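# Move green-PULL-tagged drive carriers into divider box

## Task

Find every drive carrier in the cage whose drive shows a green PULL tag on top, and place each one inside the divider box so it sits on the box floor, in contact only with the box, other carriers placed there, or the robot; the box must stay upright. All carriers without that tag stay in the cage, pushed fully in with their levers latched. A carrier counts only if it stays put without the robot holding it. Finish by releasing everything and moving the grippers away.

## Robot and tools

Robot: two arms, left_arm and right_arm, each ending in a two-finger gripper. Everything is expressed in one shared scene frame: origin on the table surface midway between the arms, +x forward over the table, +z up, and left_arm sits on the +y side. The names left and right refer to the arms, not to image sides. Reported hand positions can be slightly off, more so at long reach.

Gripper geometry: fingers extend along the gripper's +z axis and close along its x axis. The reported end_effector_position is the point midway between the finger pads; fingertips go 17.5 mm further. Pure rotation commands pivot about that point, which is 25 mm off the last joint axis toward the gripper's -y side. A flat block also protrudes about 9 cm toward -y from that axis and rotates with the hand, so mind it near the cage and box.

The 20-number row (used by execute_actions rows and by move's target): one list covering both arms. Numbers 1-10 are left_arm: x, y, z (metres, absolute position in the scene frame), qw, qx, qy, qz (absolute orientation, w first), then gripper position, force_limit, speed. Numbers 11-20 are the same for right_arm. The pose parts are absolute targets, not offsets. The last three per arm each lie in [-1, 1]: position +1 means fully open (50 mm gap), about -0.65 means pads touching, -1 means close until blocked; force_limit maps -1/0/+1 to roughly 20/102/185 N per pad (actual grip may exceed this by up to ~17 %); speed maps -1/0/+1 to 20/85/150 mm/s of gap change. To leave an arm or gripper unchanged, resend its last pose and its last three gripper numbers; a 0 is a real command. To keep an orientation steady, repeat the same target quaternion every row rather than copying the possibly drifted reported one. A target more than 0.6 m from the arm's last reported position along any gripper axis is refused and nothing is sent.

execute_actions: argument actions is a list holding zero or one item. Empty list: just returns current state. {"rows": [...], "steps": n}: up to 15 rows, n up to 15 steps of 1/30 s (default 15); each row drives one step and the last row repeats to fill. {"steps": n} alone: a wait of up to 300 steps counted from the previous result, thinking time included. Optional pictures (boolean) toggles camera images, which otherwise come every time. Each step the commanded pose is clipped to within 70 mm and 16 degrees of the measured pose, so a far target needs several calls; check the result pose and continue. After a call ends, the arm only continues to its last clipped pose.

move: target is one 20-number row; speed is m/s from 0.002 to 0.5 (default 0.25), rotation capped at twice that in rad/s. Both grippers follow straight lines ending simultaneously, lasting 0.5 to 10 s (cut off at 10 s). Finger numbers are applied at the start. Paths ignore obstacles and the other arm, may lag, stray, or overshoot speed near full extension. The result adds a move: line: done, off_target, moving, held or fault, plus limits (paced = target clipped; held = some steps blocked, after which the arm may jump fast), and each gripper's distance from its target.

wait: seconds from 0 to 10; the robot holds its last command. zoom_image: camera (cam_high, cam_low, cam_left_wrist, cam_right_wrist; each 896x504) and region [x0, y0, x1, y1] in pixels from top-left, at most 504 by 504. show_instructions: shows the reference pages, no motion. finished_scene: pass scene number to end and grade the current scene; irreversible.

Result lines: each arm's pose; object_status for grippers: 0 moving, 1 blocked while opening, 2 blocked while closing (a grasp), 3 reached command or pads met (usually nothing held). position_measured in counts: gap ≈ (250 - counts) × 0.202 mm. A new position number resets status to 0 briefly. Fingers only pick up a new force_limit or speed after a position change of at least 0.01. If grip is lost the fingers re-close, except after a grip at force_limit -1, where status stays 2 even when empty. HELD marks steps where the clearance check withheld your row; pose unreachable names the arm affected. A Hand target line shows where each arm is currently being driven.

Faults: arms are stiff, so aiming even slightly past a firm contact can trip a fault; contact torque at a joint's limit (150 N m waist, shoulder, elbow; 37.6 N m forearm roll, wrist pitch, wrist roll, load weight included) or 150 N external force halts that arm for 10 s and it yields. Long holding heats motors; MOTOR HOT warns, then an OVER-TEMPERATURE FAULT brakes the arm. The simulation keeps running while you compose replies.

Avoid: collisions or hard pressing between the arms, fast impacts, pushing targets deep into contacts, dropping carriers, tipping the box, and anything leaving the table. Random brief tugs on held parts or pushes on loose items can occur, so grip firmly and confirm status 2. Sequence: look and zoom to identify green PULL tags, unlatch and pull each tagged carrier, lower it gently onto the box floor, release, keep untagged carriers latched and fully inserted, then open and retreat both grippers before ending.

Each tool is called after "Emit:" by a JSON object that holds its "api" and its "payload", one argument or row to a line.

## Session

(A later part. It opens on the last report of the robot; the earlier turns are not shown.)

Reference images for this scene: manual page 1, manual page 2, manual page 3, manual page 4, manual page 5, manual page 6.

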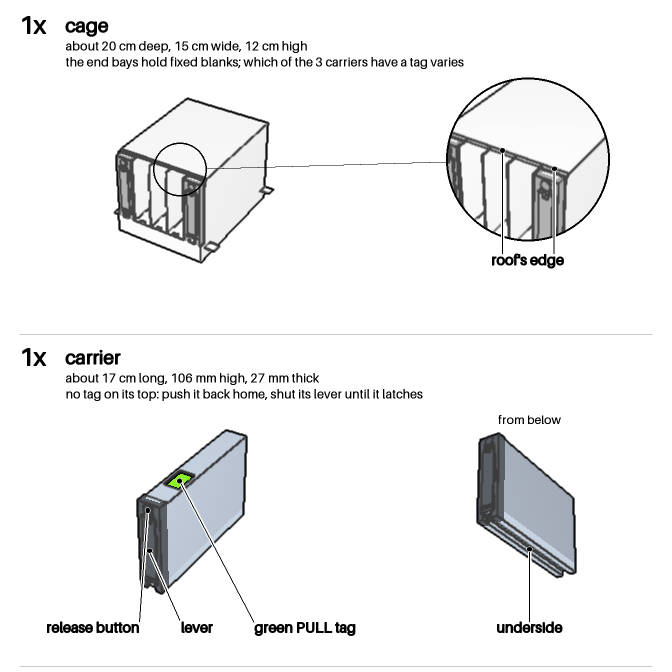

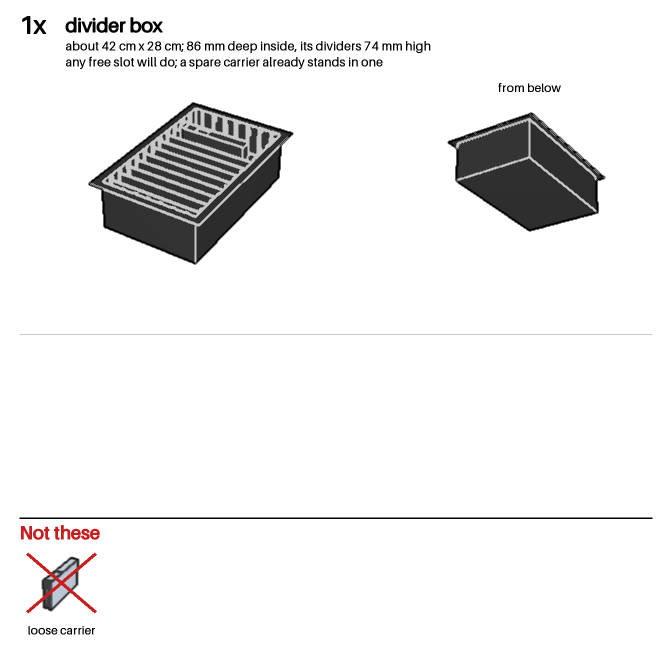

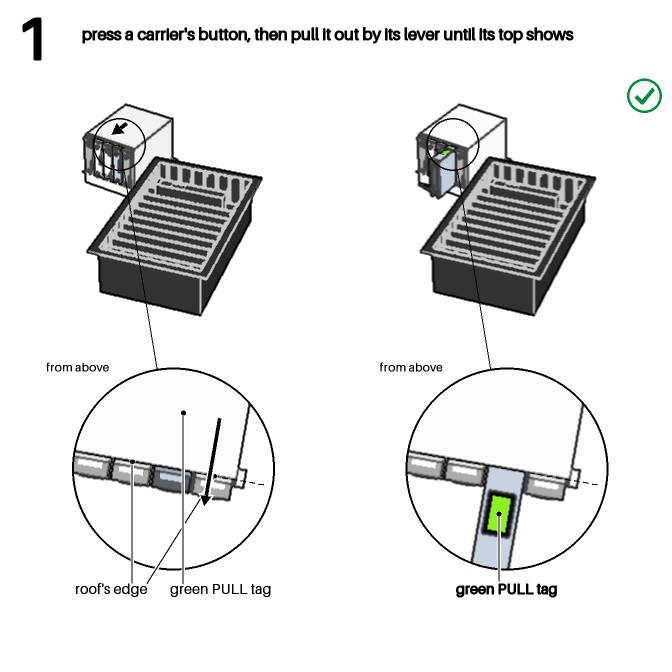

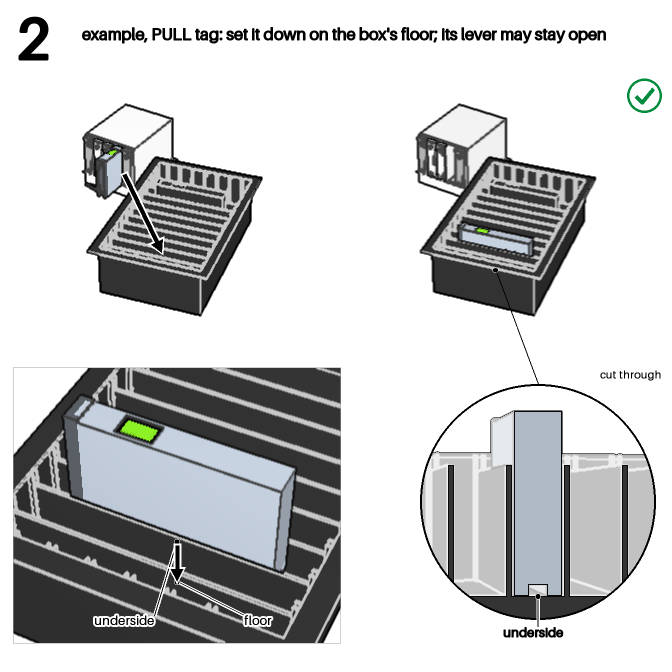

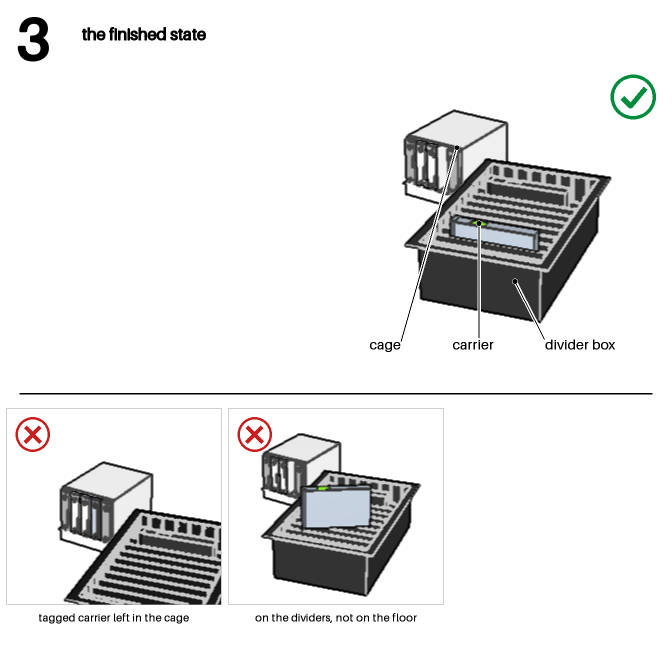

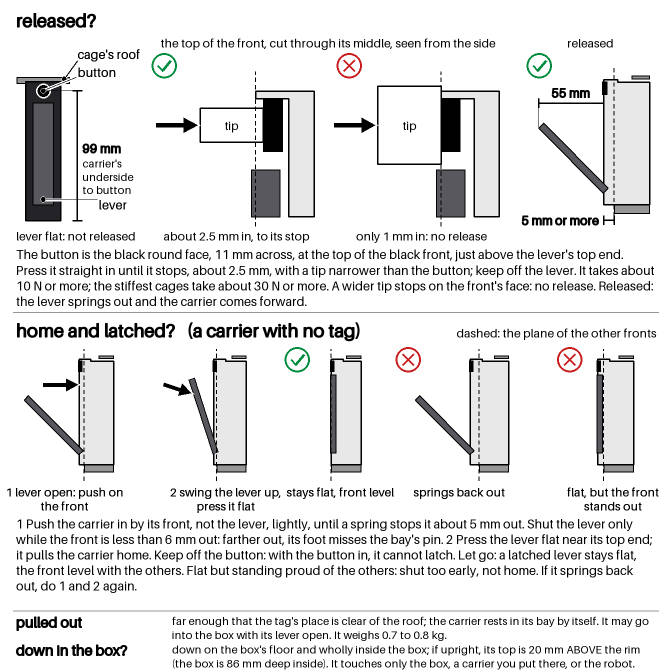

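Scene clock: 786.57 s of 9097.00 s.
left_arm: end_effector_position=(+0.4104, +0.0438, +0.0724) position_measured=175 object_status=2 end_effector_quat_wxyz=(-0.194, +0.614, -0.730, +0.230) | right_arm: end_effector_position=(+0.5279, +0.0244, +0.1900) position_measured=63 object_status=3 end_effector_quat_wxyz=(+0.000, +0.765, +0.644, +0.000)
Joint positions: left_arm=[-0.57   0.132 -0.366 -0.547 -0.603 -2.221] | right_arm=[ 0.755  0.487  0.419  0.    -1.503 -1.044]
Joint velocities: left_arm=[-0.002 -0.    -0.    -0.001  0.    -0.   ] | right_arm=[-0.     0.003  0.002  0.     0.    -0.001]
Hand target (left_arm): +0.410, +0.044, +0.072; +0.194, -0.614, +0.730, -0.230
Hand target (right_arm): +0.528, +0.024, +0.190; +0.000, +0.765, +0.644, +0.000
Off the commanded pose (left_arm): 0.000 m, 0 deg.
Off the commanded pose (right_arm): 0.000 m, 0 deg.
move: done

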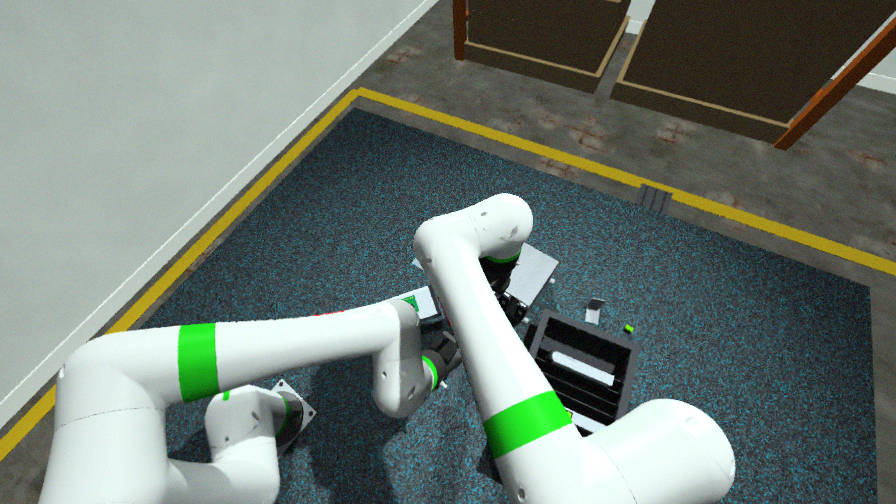

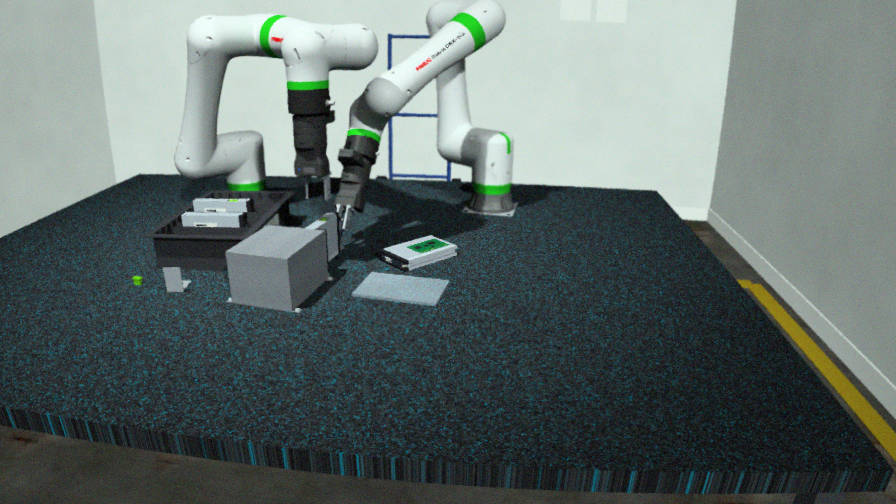

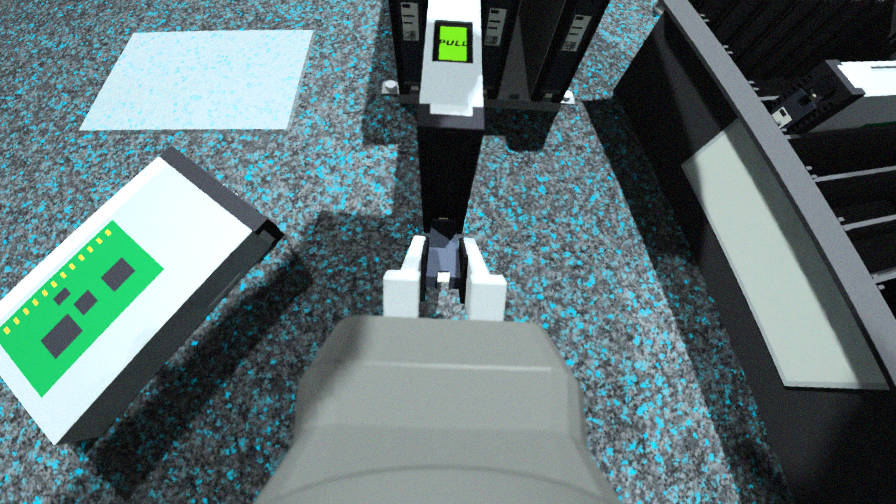

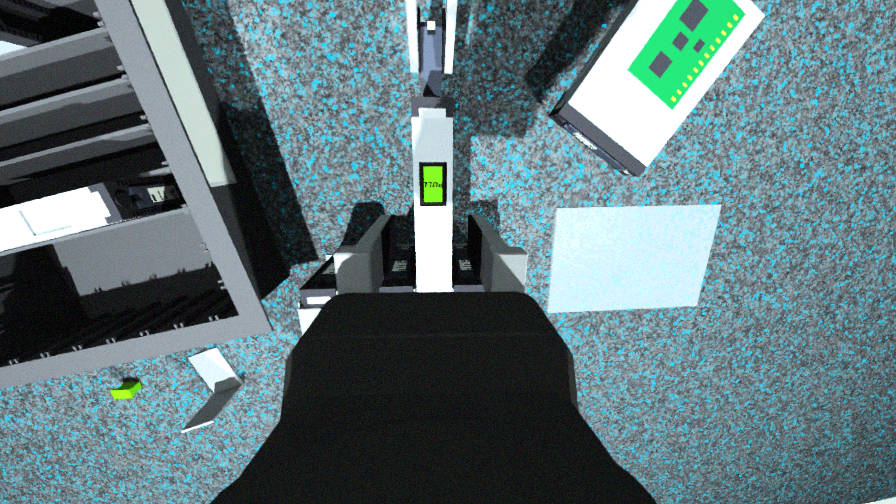

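Emit:
{"api": "move", "payload": {
  "target": [0.4104,0.0438,0.0724,0.1938,-0.6145,0.7298,-0.2301,-1,-0.25,0.5, 0.5279,0.0245,0.135,0,0.7649,0.6441,0,0.6,-0.4,0.3],
  "speed": 0.05
}}

Emit:
{"api": "zoom_image", "payload": {
  "camera": "cam_right_wrist",
  "region": [300,60,580,300]
}}

Scene clock: 791.33 s of 9097.00 s.
left_arm: end_effector_position=(+0.4104, +0.0438, +0.0724) position_measured=175 object_status=2 end_effector_quat_wxyz=(-0.194, +0.614, -0.730, +0.230) | right_arm: end_effector_position=(+0.5278, +0.0245, +0.1351) position_measured=63 object_status=3 end_effector_quat_wxyz=(-0.000, +0.765, +0.644, -0.000)
Joint positions: left_arm=[-0.57   0.132 -0.366 -0.547 -0.603 -2.221] | right_arm=[ 0.755  0.506  0.317 -0.    -1.382 -1.044]
Joint velocities: left_arm=[ 0.001 -0.    -0.    -0.001 -0.    -0.001] | right_arm=[ 0.     0.    -0.002  0.     0.003 -0.   ]
Hand target (left_arm): +0.410, +0.044, +0.072; +0.194, -0.614, +0.730, -0.230
Hand target (right_arm): +0.528, +0.024, +0.135; -0.000, +0.765, +0.644, -0.000
Off the commanded pose (left_arm): 0.000 m, 0 deg.
Off the commanded pose (right_arm): 0.000 m, 0 deg.
After step 90, 0.37 s passed at rest.
move: done

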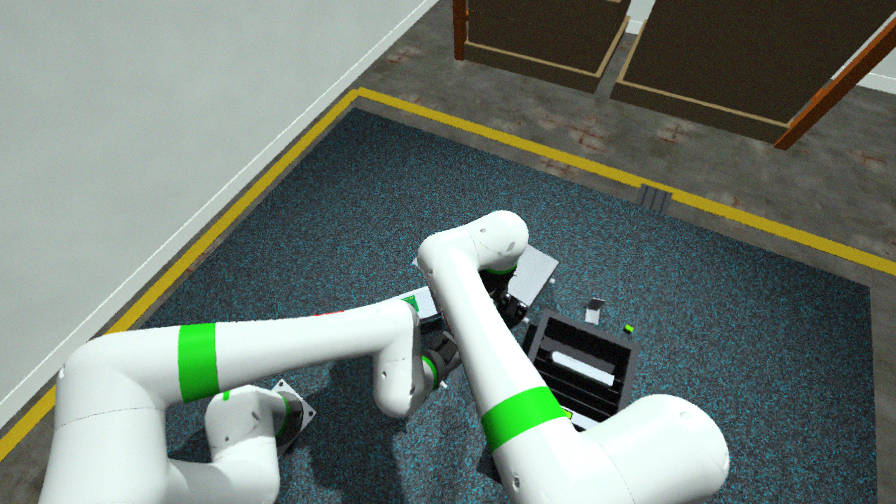

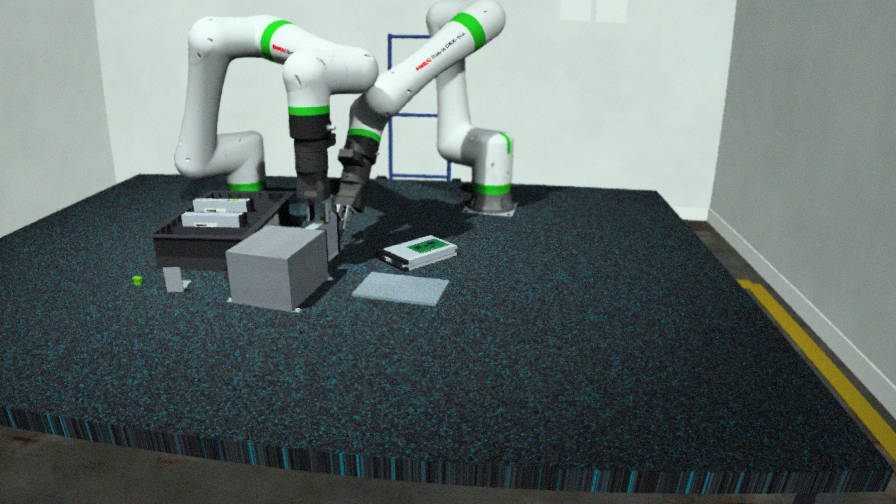

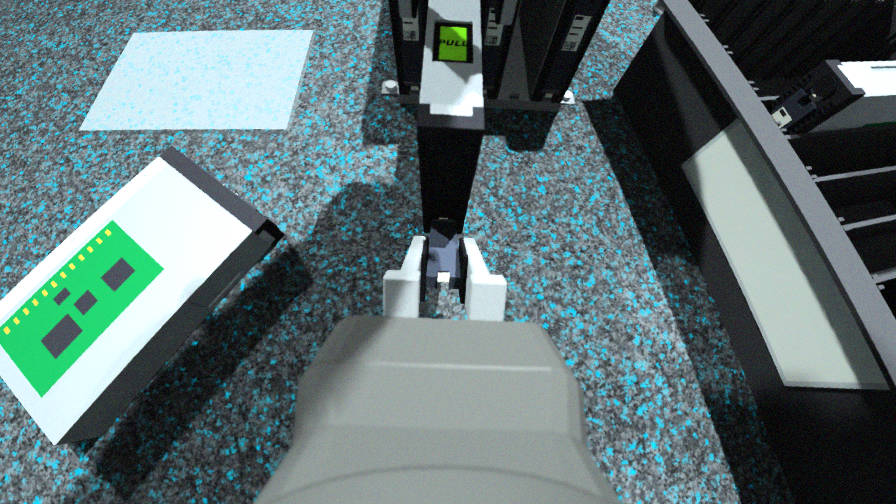

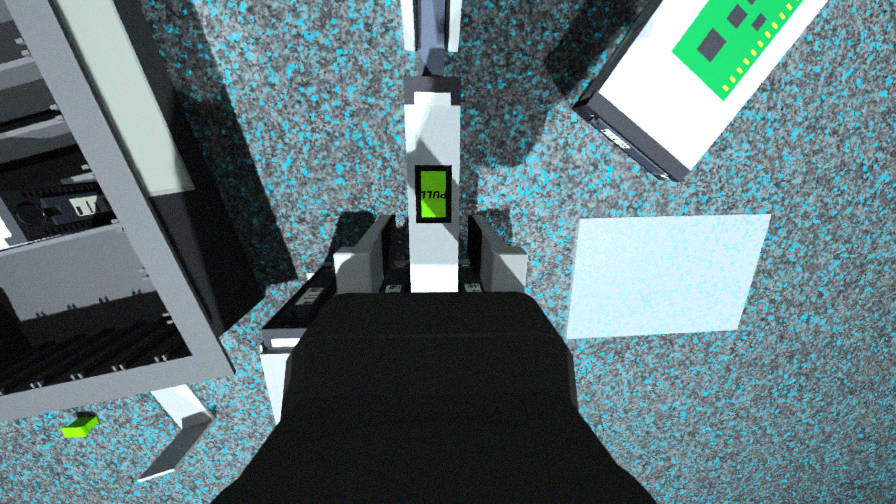

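Region (300, 60, 580, 300) of cam_right_wrist's 896x504 image, scaled by 1.800, with more detail than that image has; it fills the top 432 rows of this view, and the rest is white.

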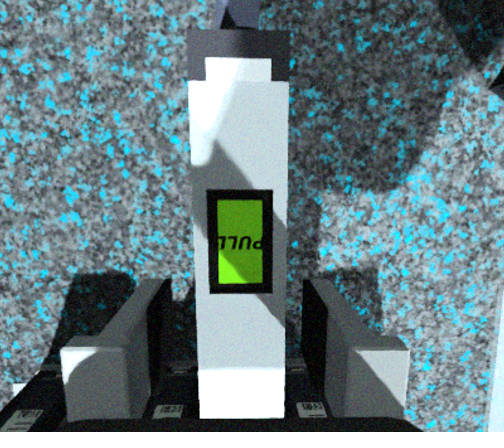

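Emit:
{"api": "move", "payload": {
  "target": [0.4104,0.0438,0.0724,0.1938,-0.6145,0.7298,-0.2301,-1,-0.25,0.5, 0.5281,0.0256,0.104,0,0.7649,0.6441,0,0.6,-0.4,0.3],
  "speed": 0.03
}}

Emit:
{"api": "zoom_image", "payload": {
  "camera": "cam_right_wrist",
  "region": [300,60,580,300]
}}

Scene clock: 796.13 s of 9097.00 s.
left_arm: end_effector_position=(+0.4104, +0.0438, +0.0724) position_measured=175 object_status=2 end_effector_quat_wxyz=(-0.194, +0.614, -0.730, +0.230) | right_arm: end_effector_position=(+0.5281, +0.0256, +0.1041) position_measured=63 object_status=3 end_effector_quat_wxyz=(-0.000, +0.765, +0.644, +0.000)
Joint positions: left_arm=[-0.57   0.132 -0.366 -0.547 -0.603 -2.221] | right_arm=[ 0.756  0.525  0.272 -0.    -1.318 -1.044]
Joint velocities: left_arm=[-0.001  0.    -0.001 -0.    -0.001 -0.001] | right_arm=[ 0.     0.001 -0.002  0.     0.003  0.001]
Hand target (left_arm): +0.410, +0.044, +0.072; +0.194, -0.614, +0.730, -0.230
Hand target (right_arm): +0.528, +0.026, +0.104; -0.000, +0.765, +0.644, -0.000
Off the commanded pose (left_arm): 0.000 m, 0 deg.
Off the commanded pose (right_arm): 0.000 m, 0 deg.
After step 90, 0.50 s passed at rest.
move: done

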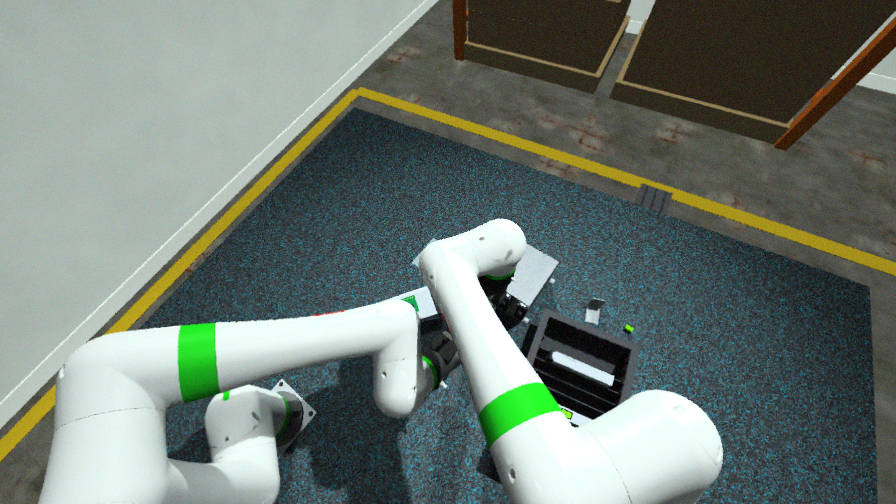

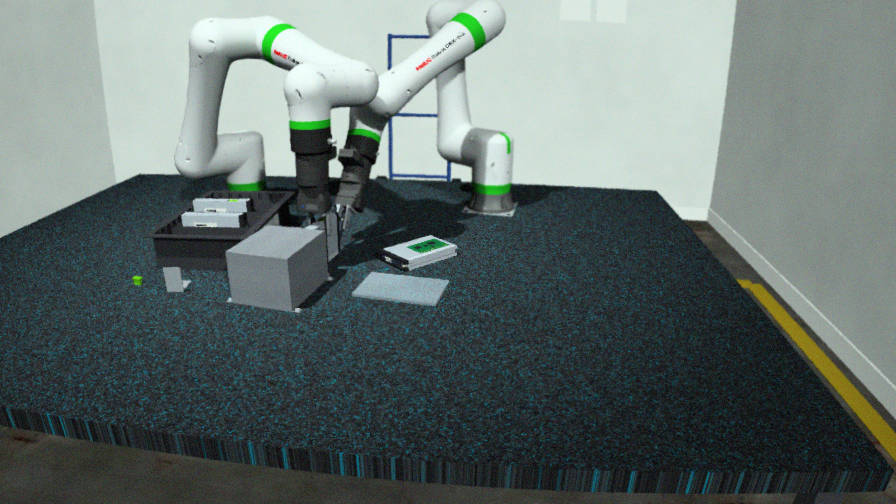

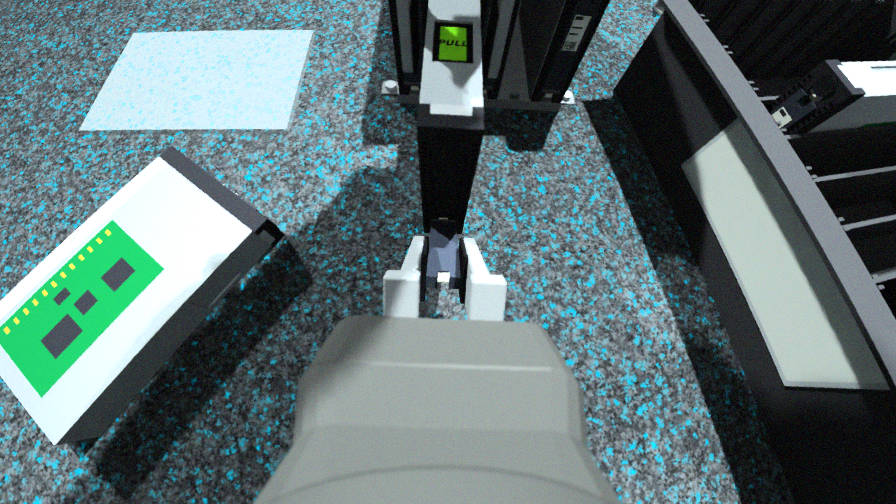

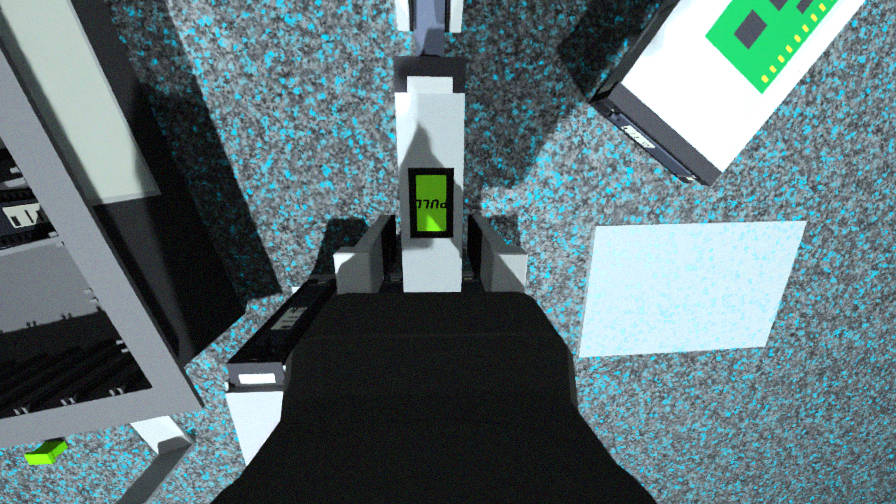

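Region (300, 60, 580, 300) of cam_right_wrist's 896x504 image, scaled by 1.800, with more detail than that image has; it fills the top 432 rows of this view, and the rest is white.

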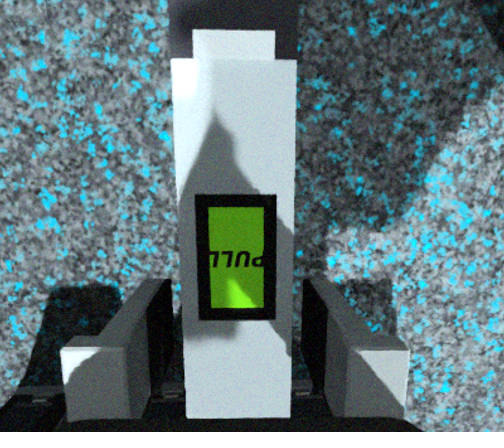

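Emit:
{"api": "move", "payload": {
  "target": [0.4104,0.0438,0.0724,0.1938,-0.6145,0.7298,-0.2301,-1,-0.25,0.5, 0.5281,0.0256,0.104,0,0.7649,0.6441,0,-1,-0.4,0.3],
  "speed": 0.03
}}

Emit:
{"api": "move", "payload": {
  "target": [0.4104,0.0438,0.0724,0.1938,-0.6145,0.7298,-0.2301,0.2,-0.25,0.5, 0.5281,0.0256,0.104,0,0.7649,0.6441,0,-1,-0.4,0.3],
  "speed": 0.03
}}

Emit:
{"api": "move", "payload": {
  "target": [0.3654,0.0518,0.1384,0.1938,-0.6145,0.7298,-0.2301,0.2,-0.25,0.5, 0.5281,0.0256,0.104,0,0.7649,0.6441,0,-1,-0.4,0.3],
  "speed": 0.08
}}

Emit:
{"api": "move", "payload": {
  "target": [0.34,0.24,0.24,0.1938,-0.6145,0.7298,-0.2301,0.2,-0.25,0.5, 0.5281,0.0256,0.105,0,0.7649,0.6441,0,-1,-0.4,0.3],
  "speed": 0.2
}}

Scene clock: 805.10 s of 9097.00 s.
left_arm: end_effector_position=(+0.4104, +0.0438, +0.0724) position_measured=175 object_status=2 end_effector_quat_wxyz=(-0.194, +0.614, -0.730, +0.230) | right_arm: end_effector_position=(+0.5281, +0.0256, +0.1040) position_measured=120 object_status=2 end_effector_quat_wxyz=(+0.000, +0.765, +0.644, +0.000)
Joint positions: left_arm=[-0.57   0.132 -0.366 -0.547 -0.604 -2.221] | right_arm=[ 0.756  0.525  0.272  0.    -1.318 -1.045]
Joint velocities: left_arm=[ 0.002 -0.     0.001 -0.    -0.001  0.   ] | right_arm=[ 0.001  0.     0.     0.     0.    -0.   ]
Hand target (left_arm): +0.410, +0.044, +0.072; +0.194, -0.614, +0.730, -0.230
Hand target (right_arm): +0.528, +0.026, +0.104; +0.000, +0.765, +0.644, +0.000
Off the commanded pose (left_arm): 0.000 m, 0 deg.
Off the commanded pose (right_arm): 0.000 m, 0 deg.
After step 90, 5.27 s passed at rest.
move: done

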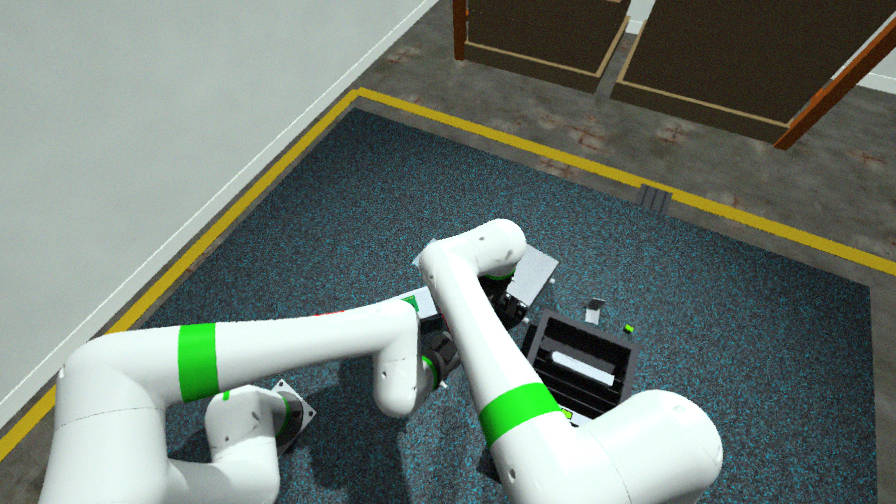

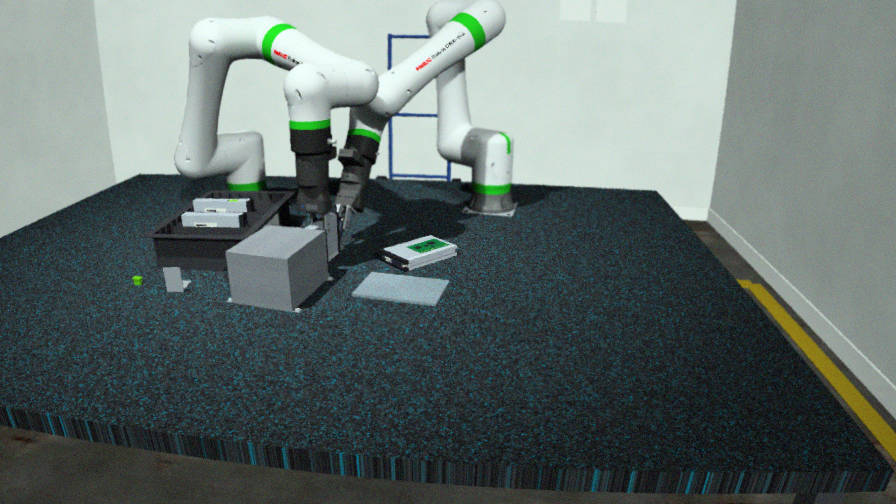

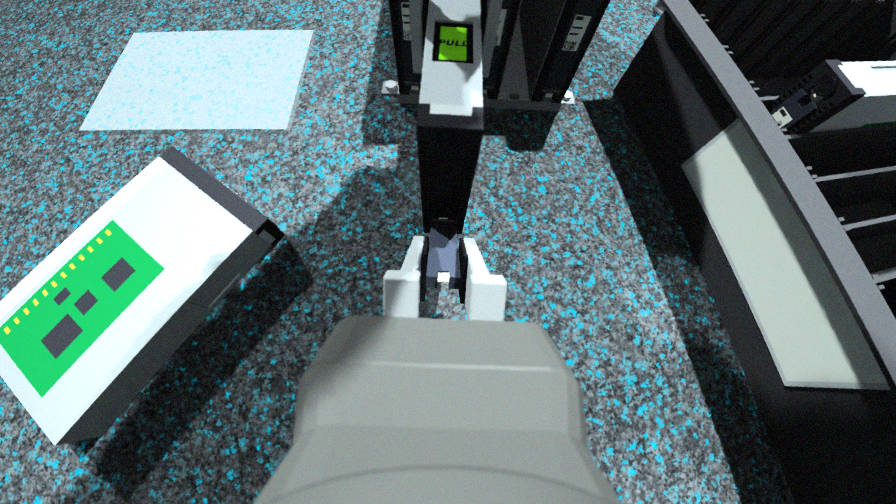

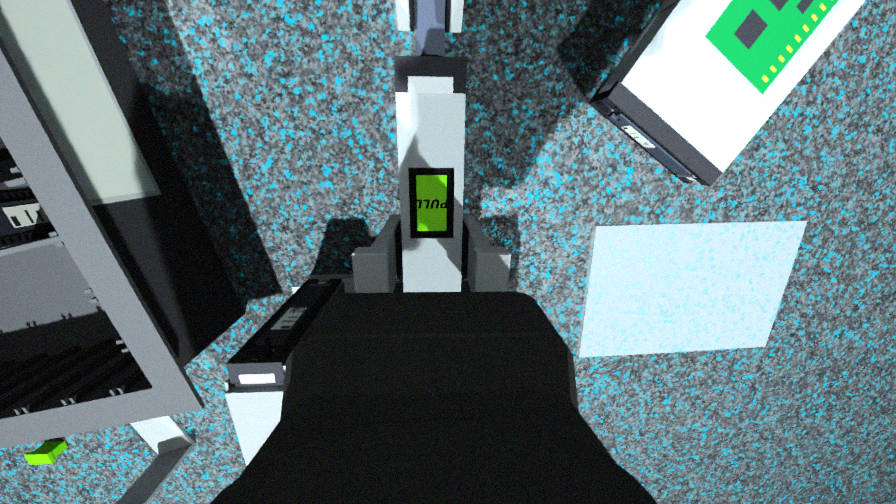

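Scene clock: 805.80 s of 9097.00 s.
left_arm: end_effector_position=(+0.4104, +0.0438, +0.0724) position_measured=123 object_status=3 end_effector_quat_wxyz=(-0.194, +0.614, -0.730, +0.230) | right_arm: end_effector_position=(+0.5281, +0.0256, +0.1040) position_measured=120 object_status=2 end_effector_quat_wxyz=(+0.000, +0.765, +0.644, -0.000)
Joint positions: left_arm=[-0.57   0.132 -0.366 -0.547 -0.604 -2.221] | right_arm=[ 0.756  0.525  0.272  0.    -1.318 -1.045]
Joint velocities: left_arm=[-0.001  0.    -0.    -0.001 -0.002  0.   ] | right_arm=[ 0.001 -0.    -0.     0.     0.    -0.   ]
Hand target (left_arm): +0.410, +0.044, +0.072; +0.194, -0.614, +0.730, -0.230
Hand target (right_arm): +0.528, +0.026, +0.104; +0.000, +0.765, +0.644, -0.000
Off the commanded pose (left_arm): 0.000 m, 0 deg.
Off the commanded pose (right_arm): 0.000 m, 0 deg.
move: done

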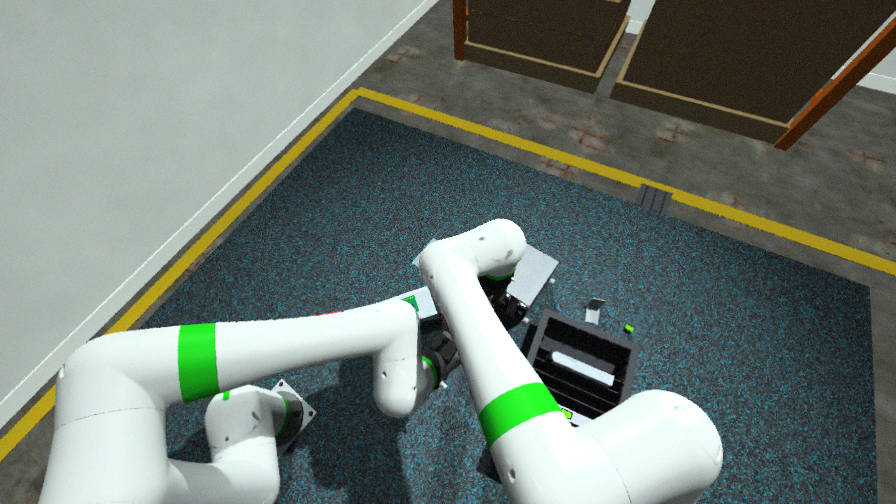

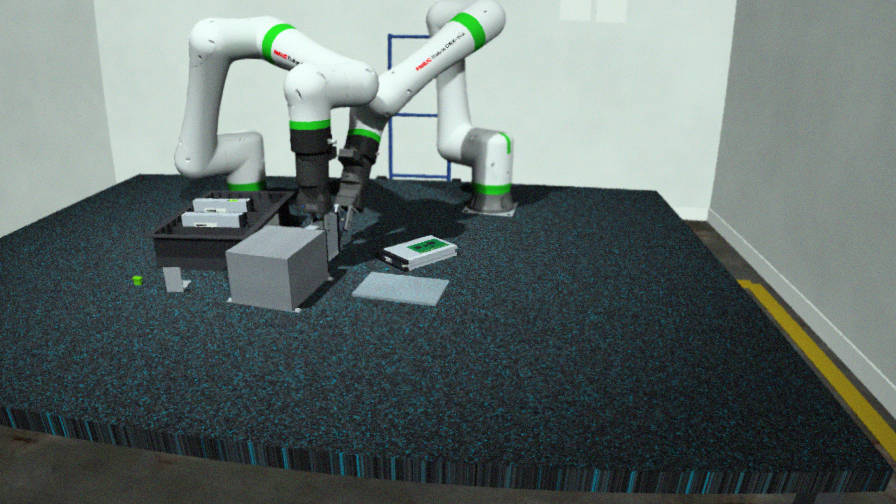

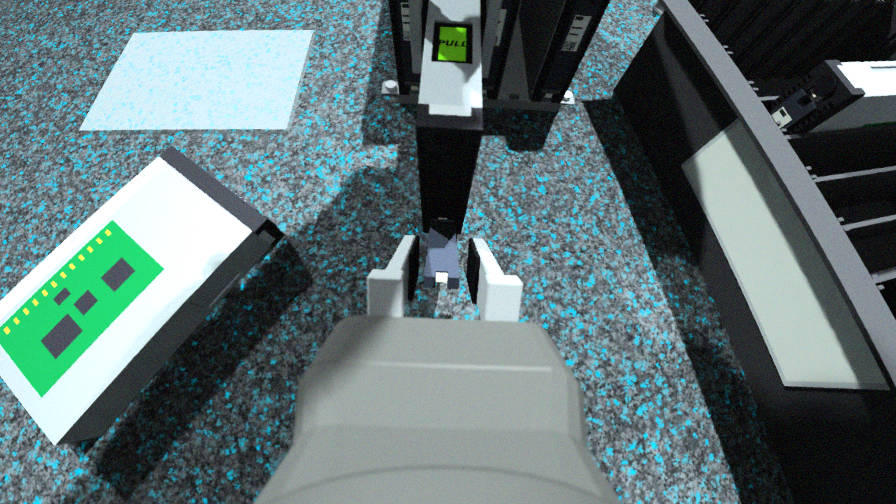

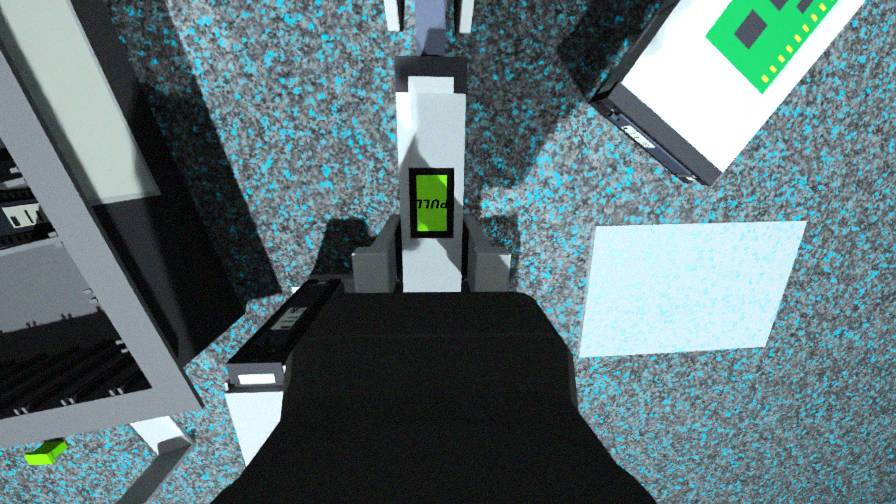

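Scene clock: 807.20 s of 9097.00 s.
left_arm: end_effector_position=(+0.3653, +0.0519, +0.1383) position_measured=123 object_status=3 end_effector_quat_wxyz=(-0.194, +0.614, -0.730, +0.230) | right_arm: end_effector_position=(+0.5281, +0.0256, +0.1040) position_measured=120 object_status=2 end_effector_quat_wxyz=(+0.000, +0.765, +0.644, -0.000)
Joint positions: left_arm=[-0.623 -0.043 -0.387 -0.483 -0.761 -2.275] | right_arm=[ 0.756  0.525  0.272 -0.    -1.318 -1.045]
Joint velocities: left_arm=[-0.    -0.002 -0.001  0.    -0.002  0.001] | right_arm=[ 0.001 -0.     0.    -0.    -0.    -0.   ]
Hand target (left_arm): +0.365, +0.052, +0.138; +0.194, -0.614, +0.730, -0.230
Hand target (right_arm): +0.528, +0.026, +0.104; +0.000, +0.765, +0.644, -0.000
Off the commanded pose (left_arm): 0.000 m, 0 deg.
Off the commanded pose (right_arm): 0.000 m, 0 deg.
move: done

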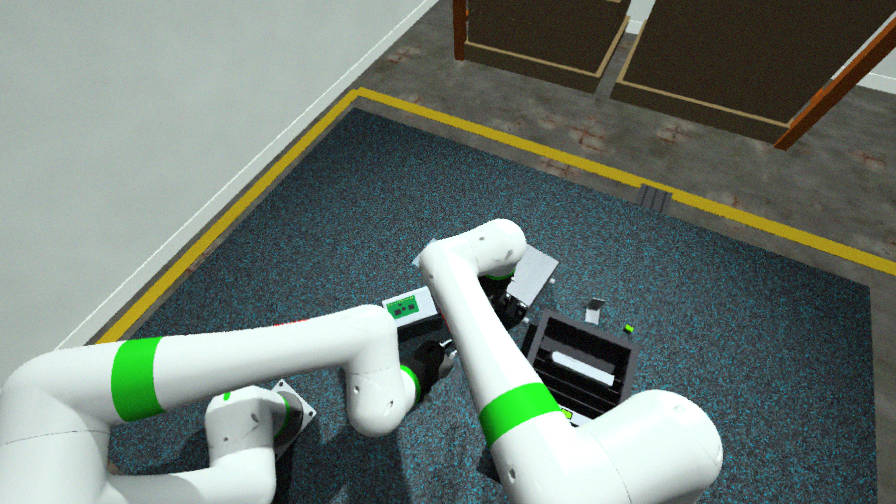

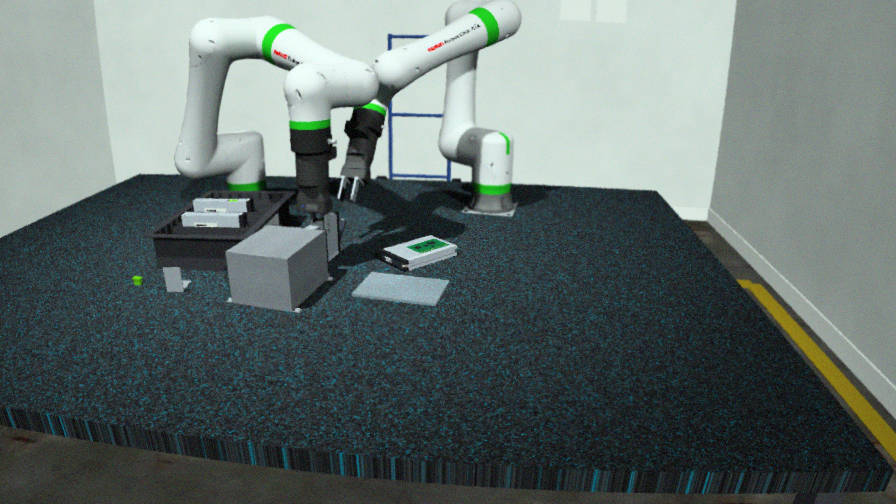

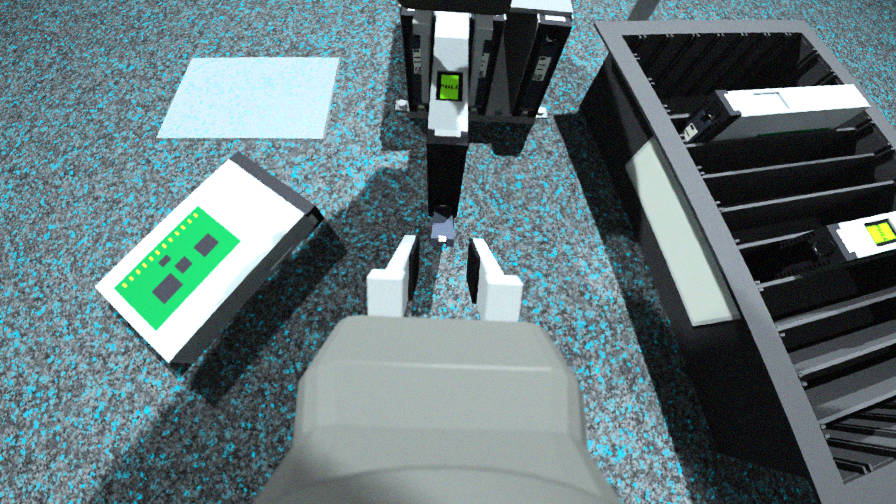

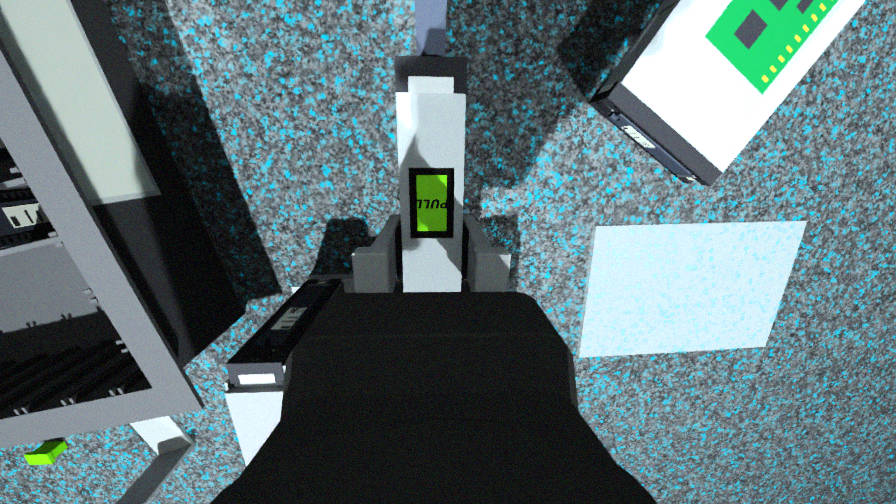

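Scene clock: 808.93 s of 9097.00 s.
left_arm: end_effector_position=(+0.3401, +0.2398, +0.2400) position_measured=123 object_status=3 end_effector_quat_wxyz=(-0.194, +0.614, -0.730, +0.230) | right_arm: end_effector_position=(+0.5281, +0.0256, +0.1050) position_measured=120 object_status=2 end_effector_quat_wxyz=(-0.000, +0.765, +0.644, -0.000)
Joint positions: left_arm=[ 0.028 -0.669 -0.71   0.043 -0.92  -3.216] | right_arm=[ 0.756  0.525  0.274 -0.    -1.32  -1.045]
Joint velocities: left_arm=[ 0.019 -0.007 -0.009  0.019  0.    -0.028] | right_arm=[ 0.002  0.    -0.     0.    -0.     0.001]
Hand target (left_arm): +0.340, +0.240, +0.240; +0.193, -0.614, +0.730, -0.230
Hand target (right_arm): +0.528, +0.026, +0.105; +0.000, +0.765, +0.644, +0.000
Off the commanded pose (left_arm): 0.000 m, 0 deg.
Off the commanded pose (right_arm): 0.000 m, 0 deg.
move: done

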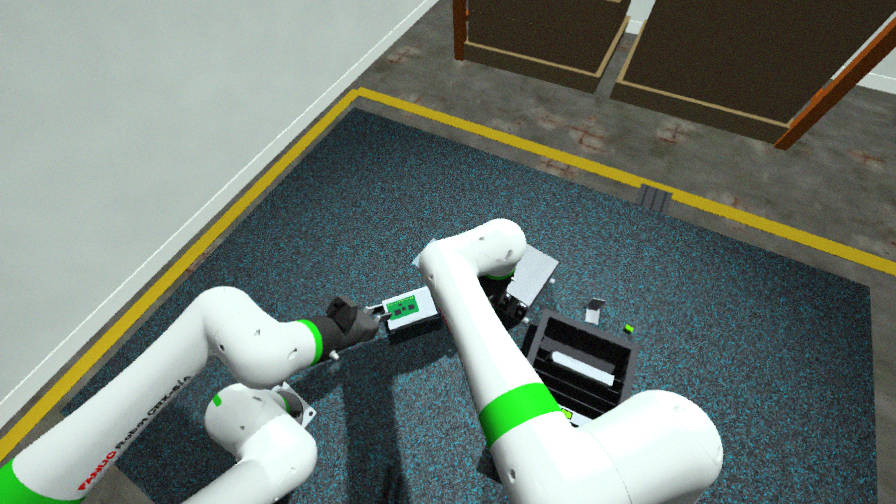

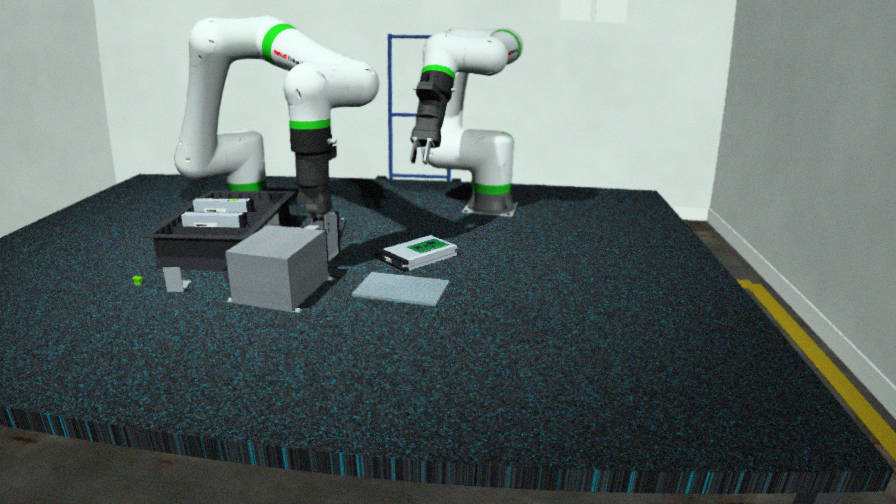

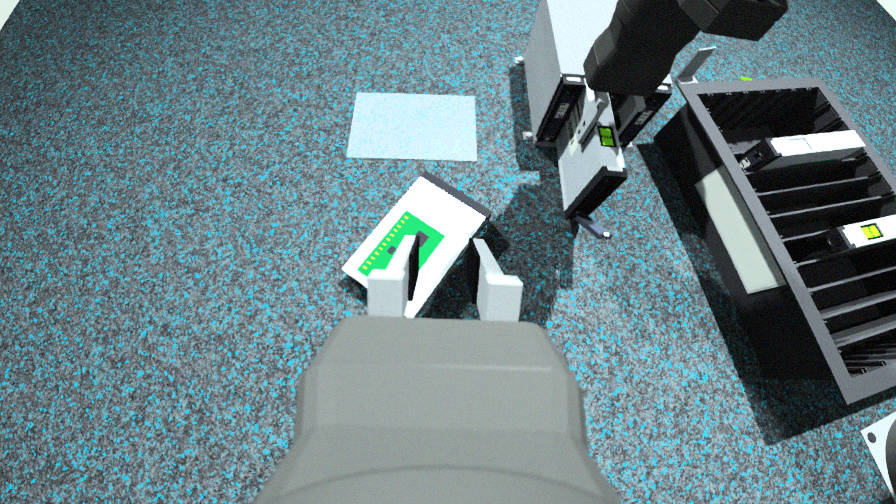

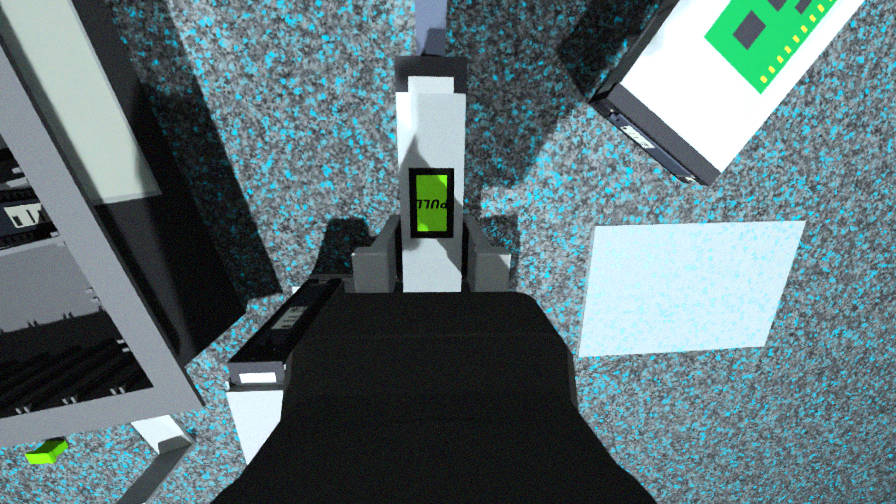

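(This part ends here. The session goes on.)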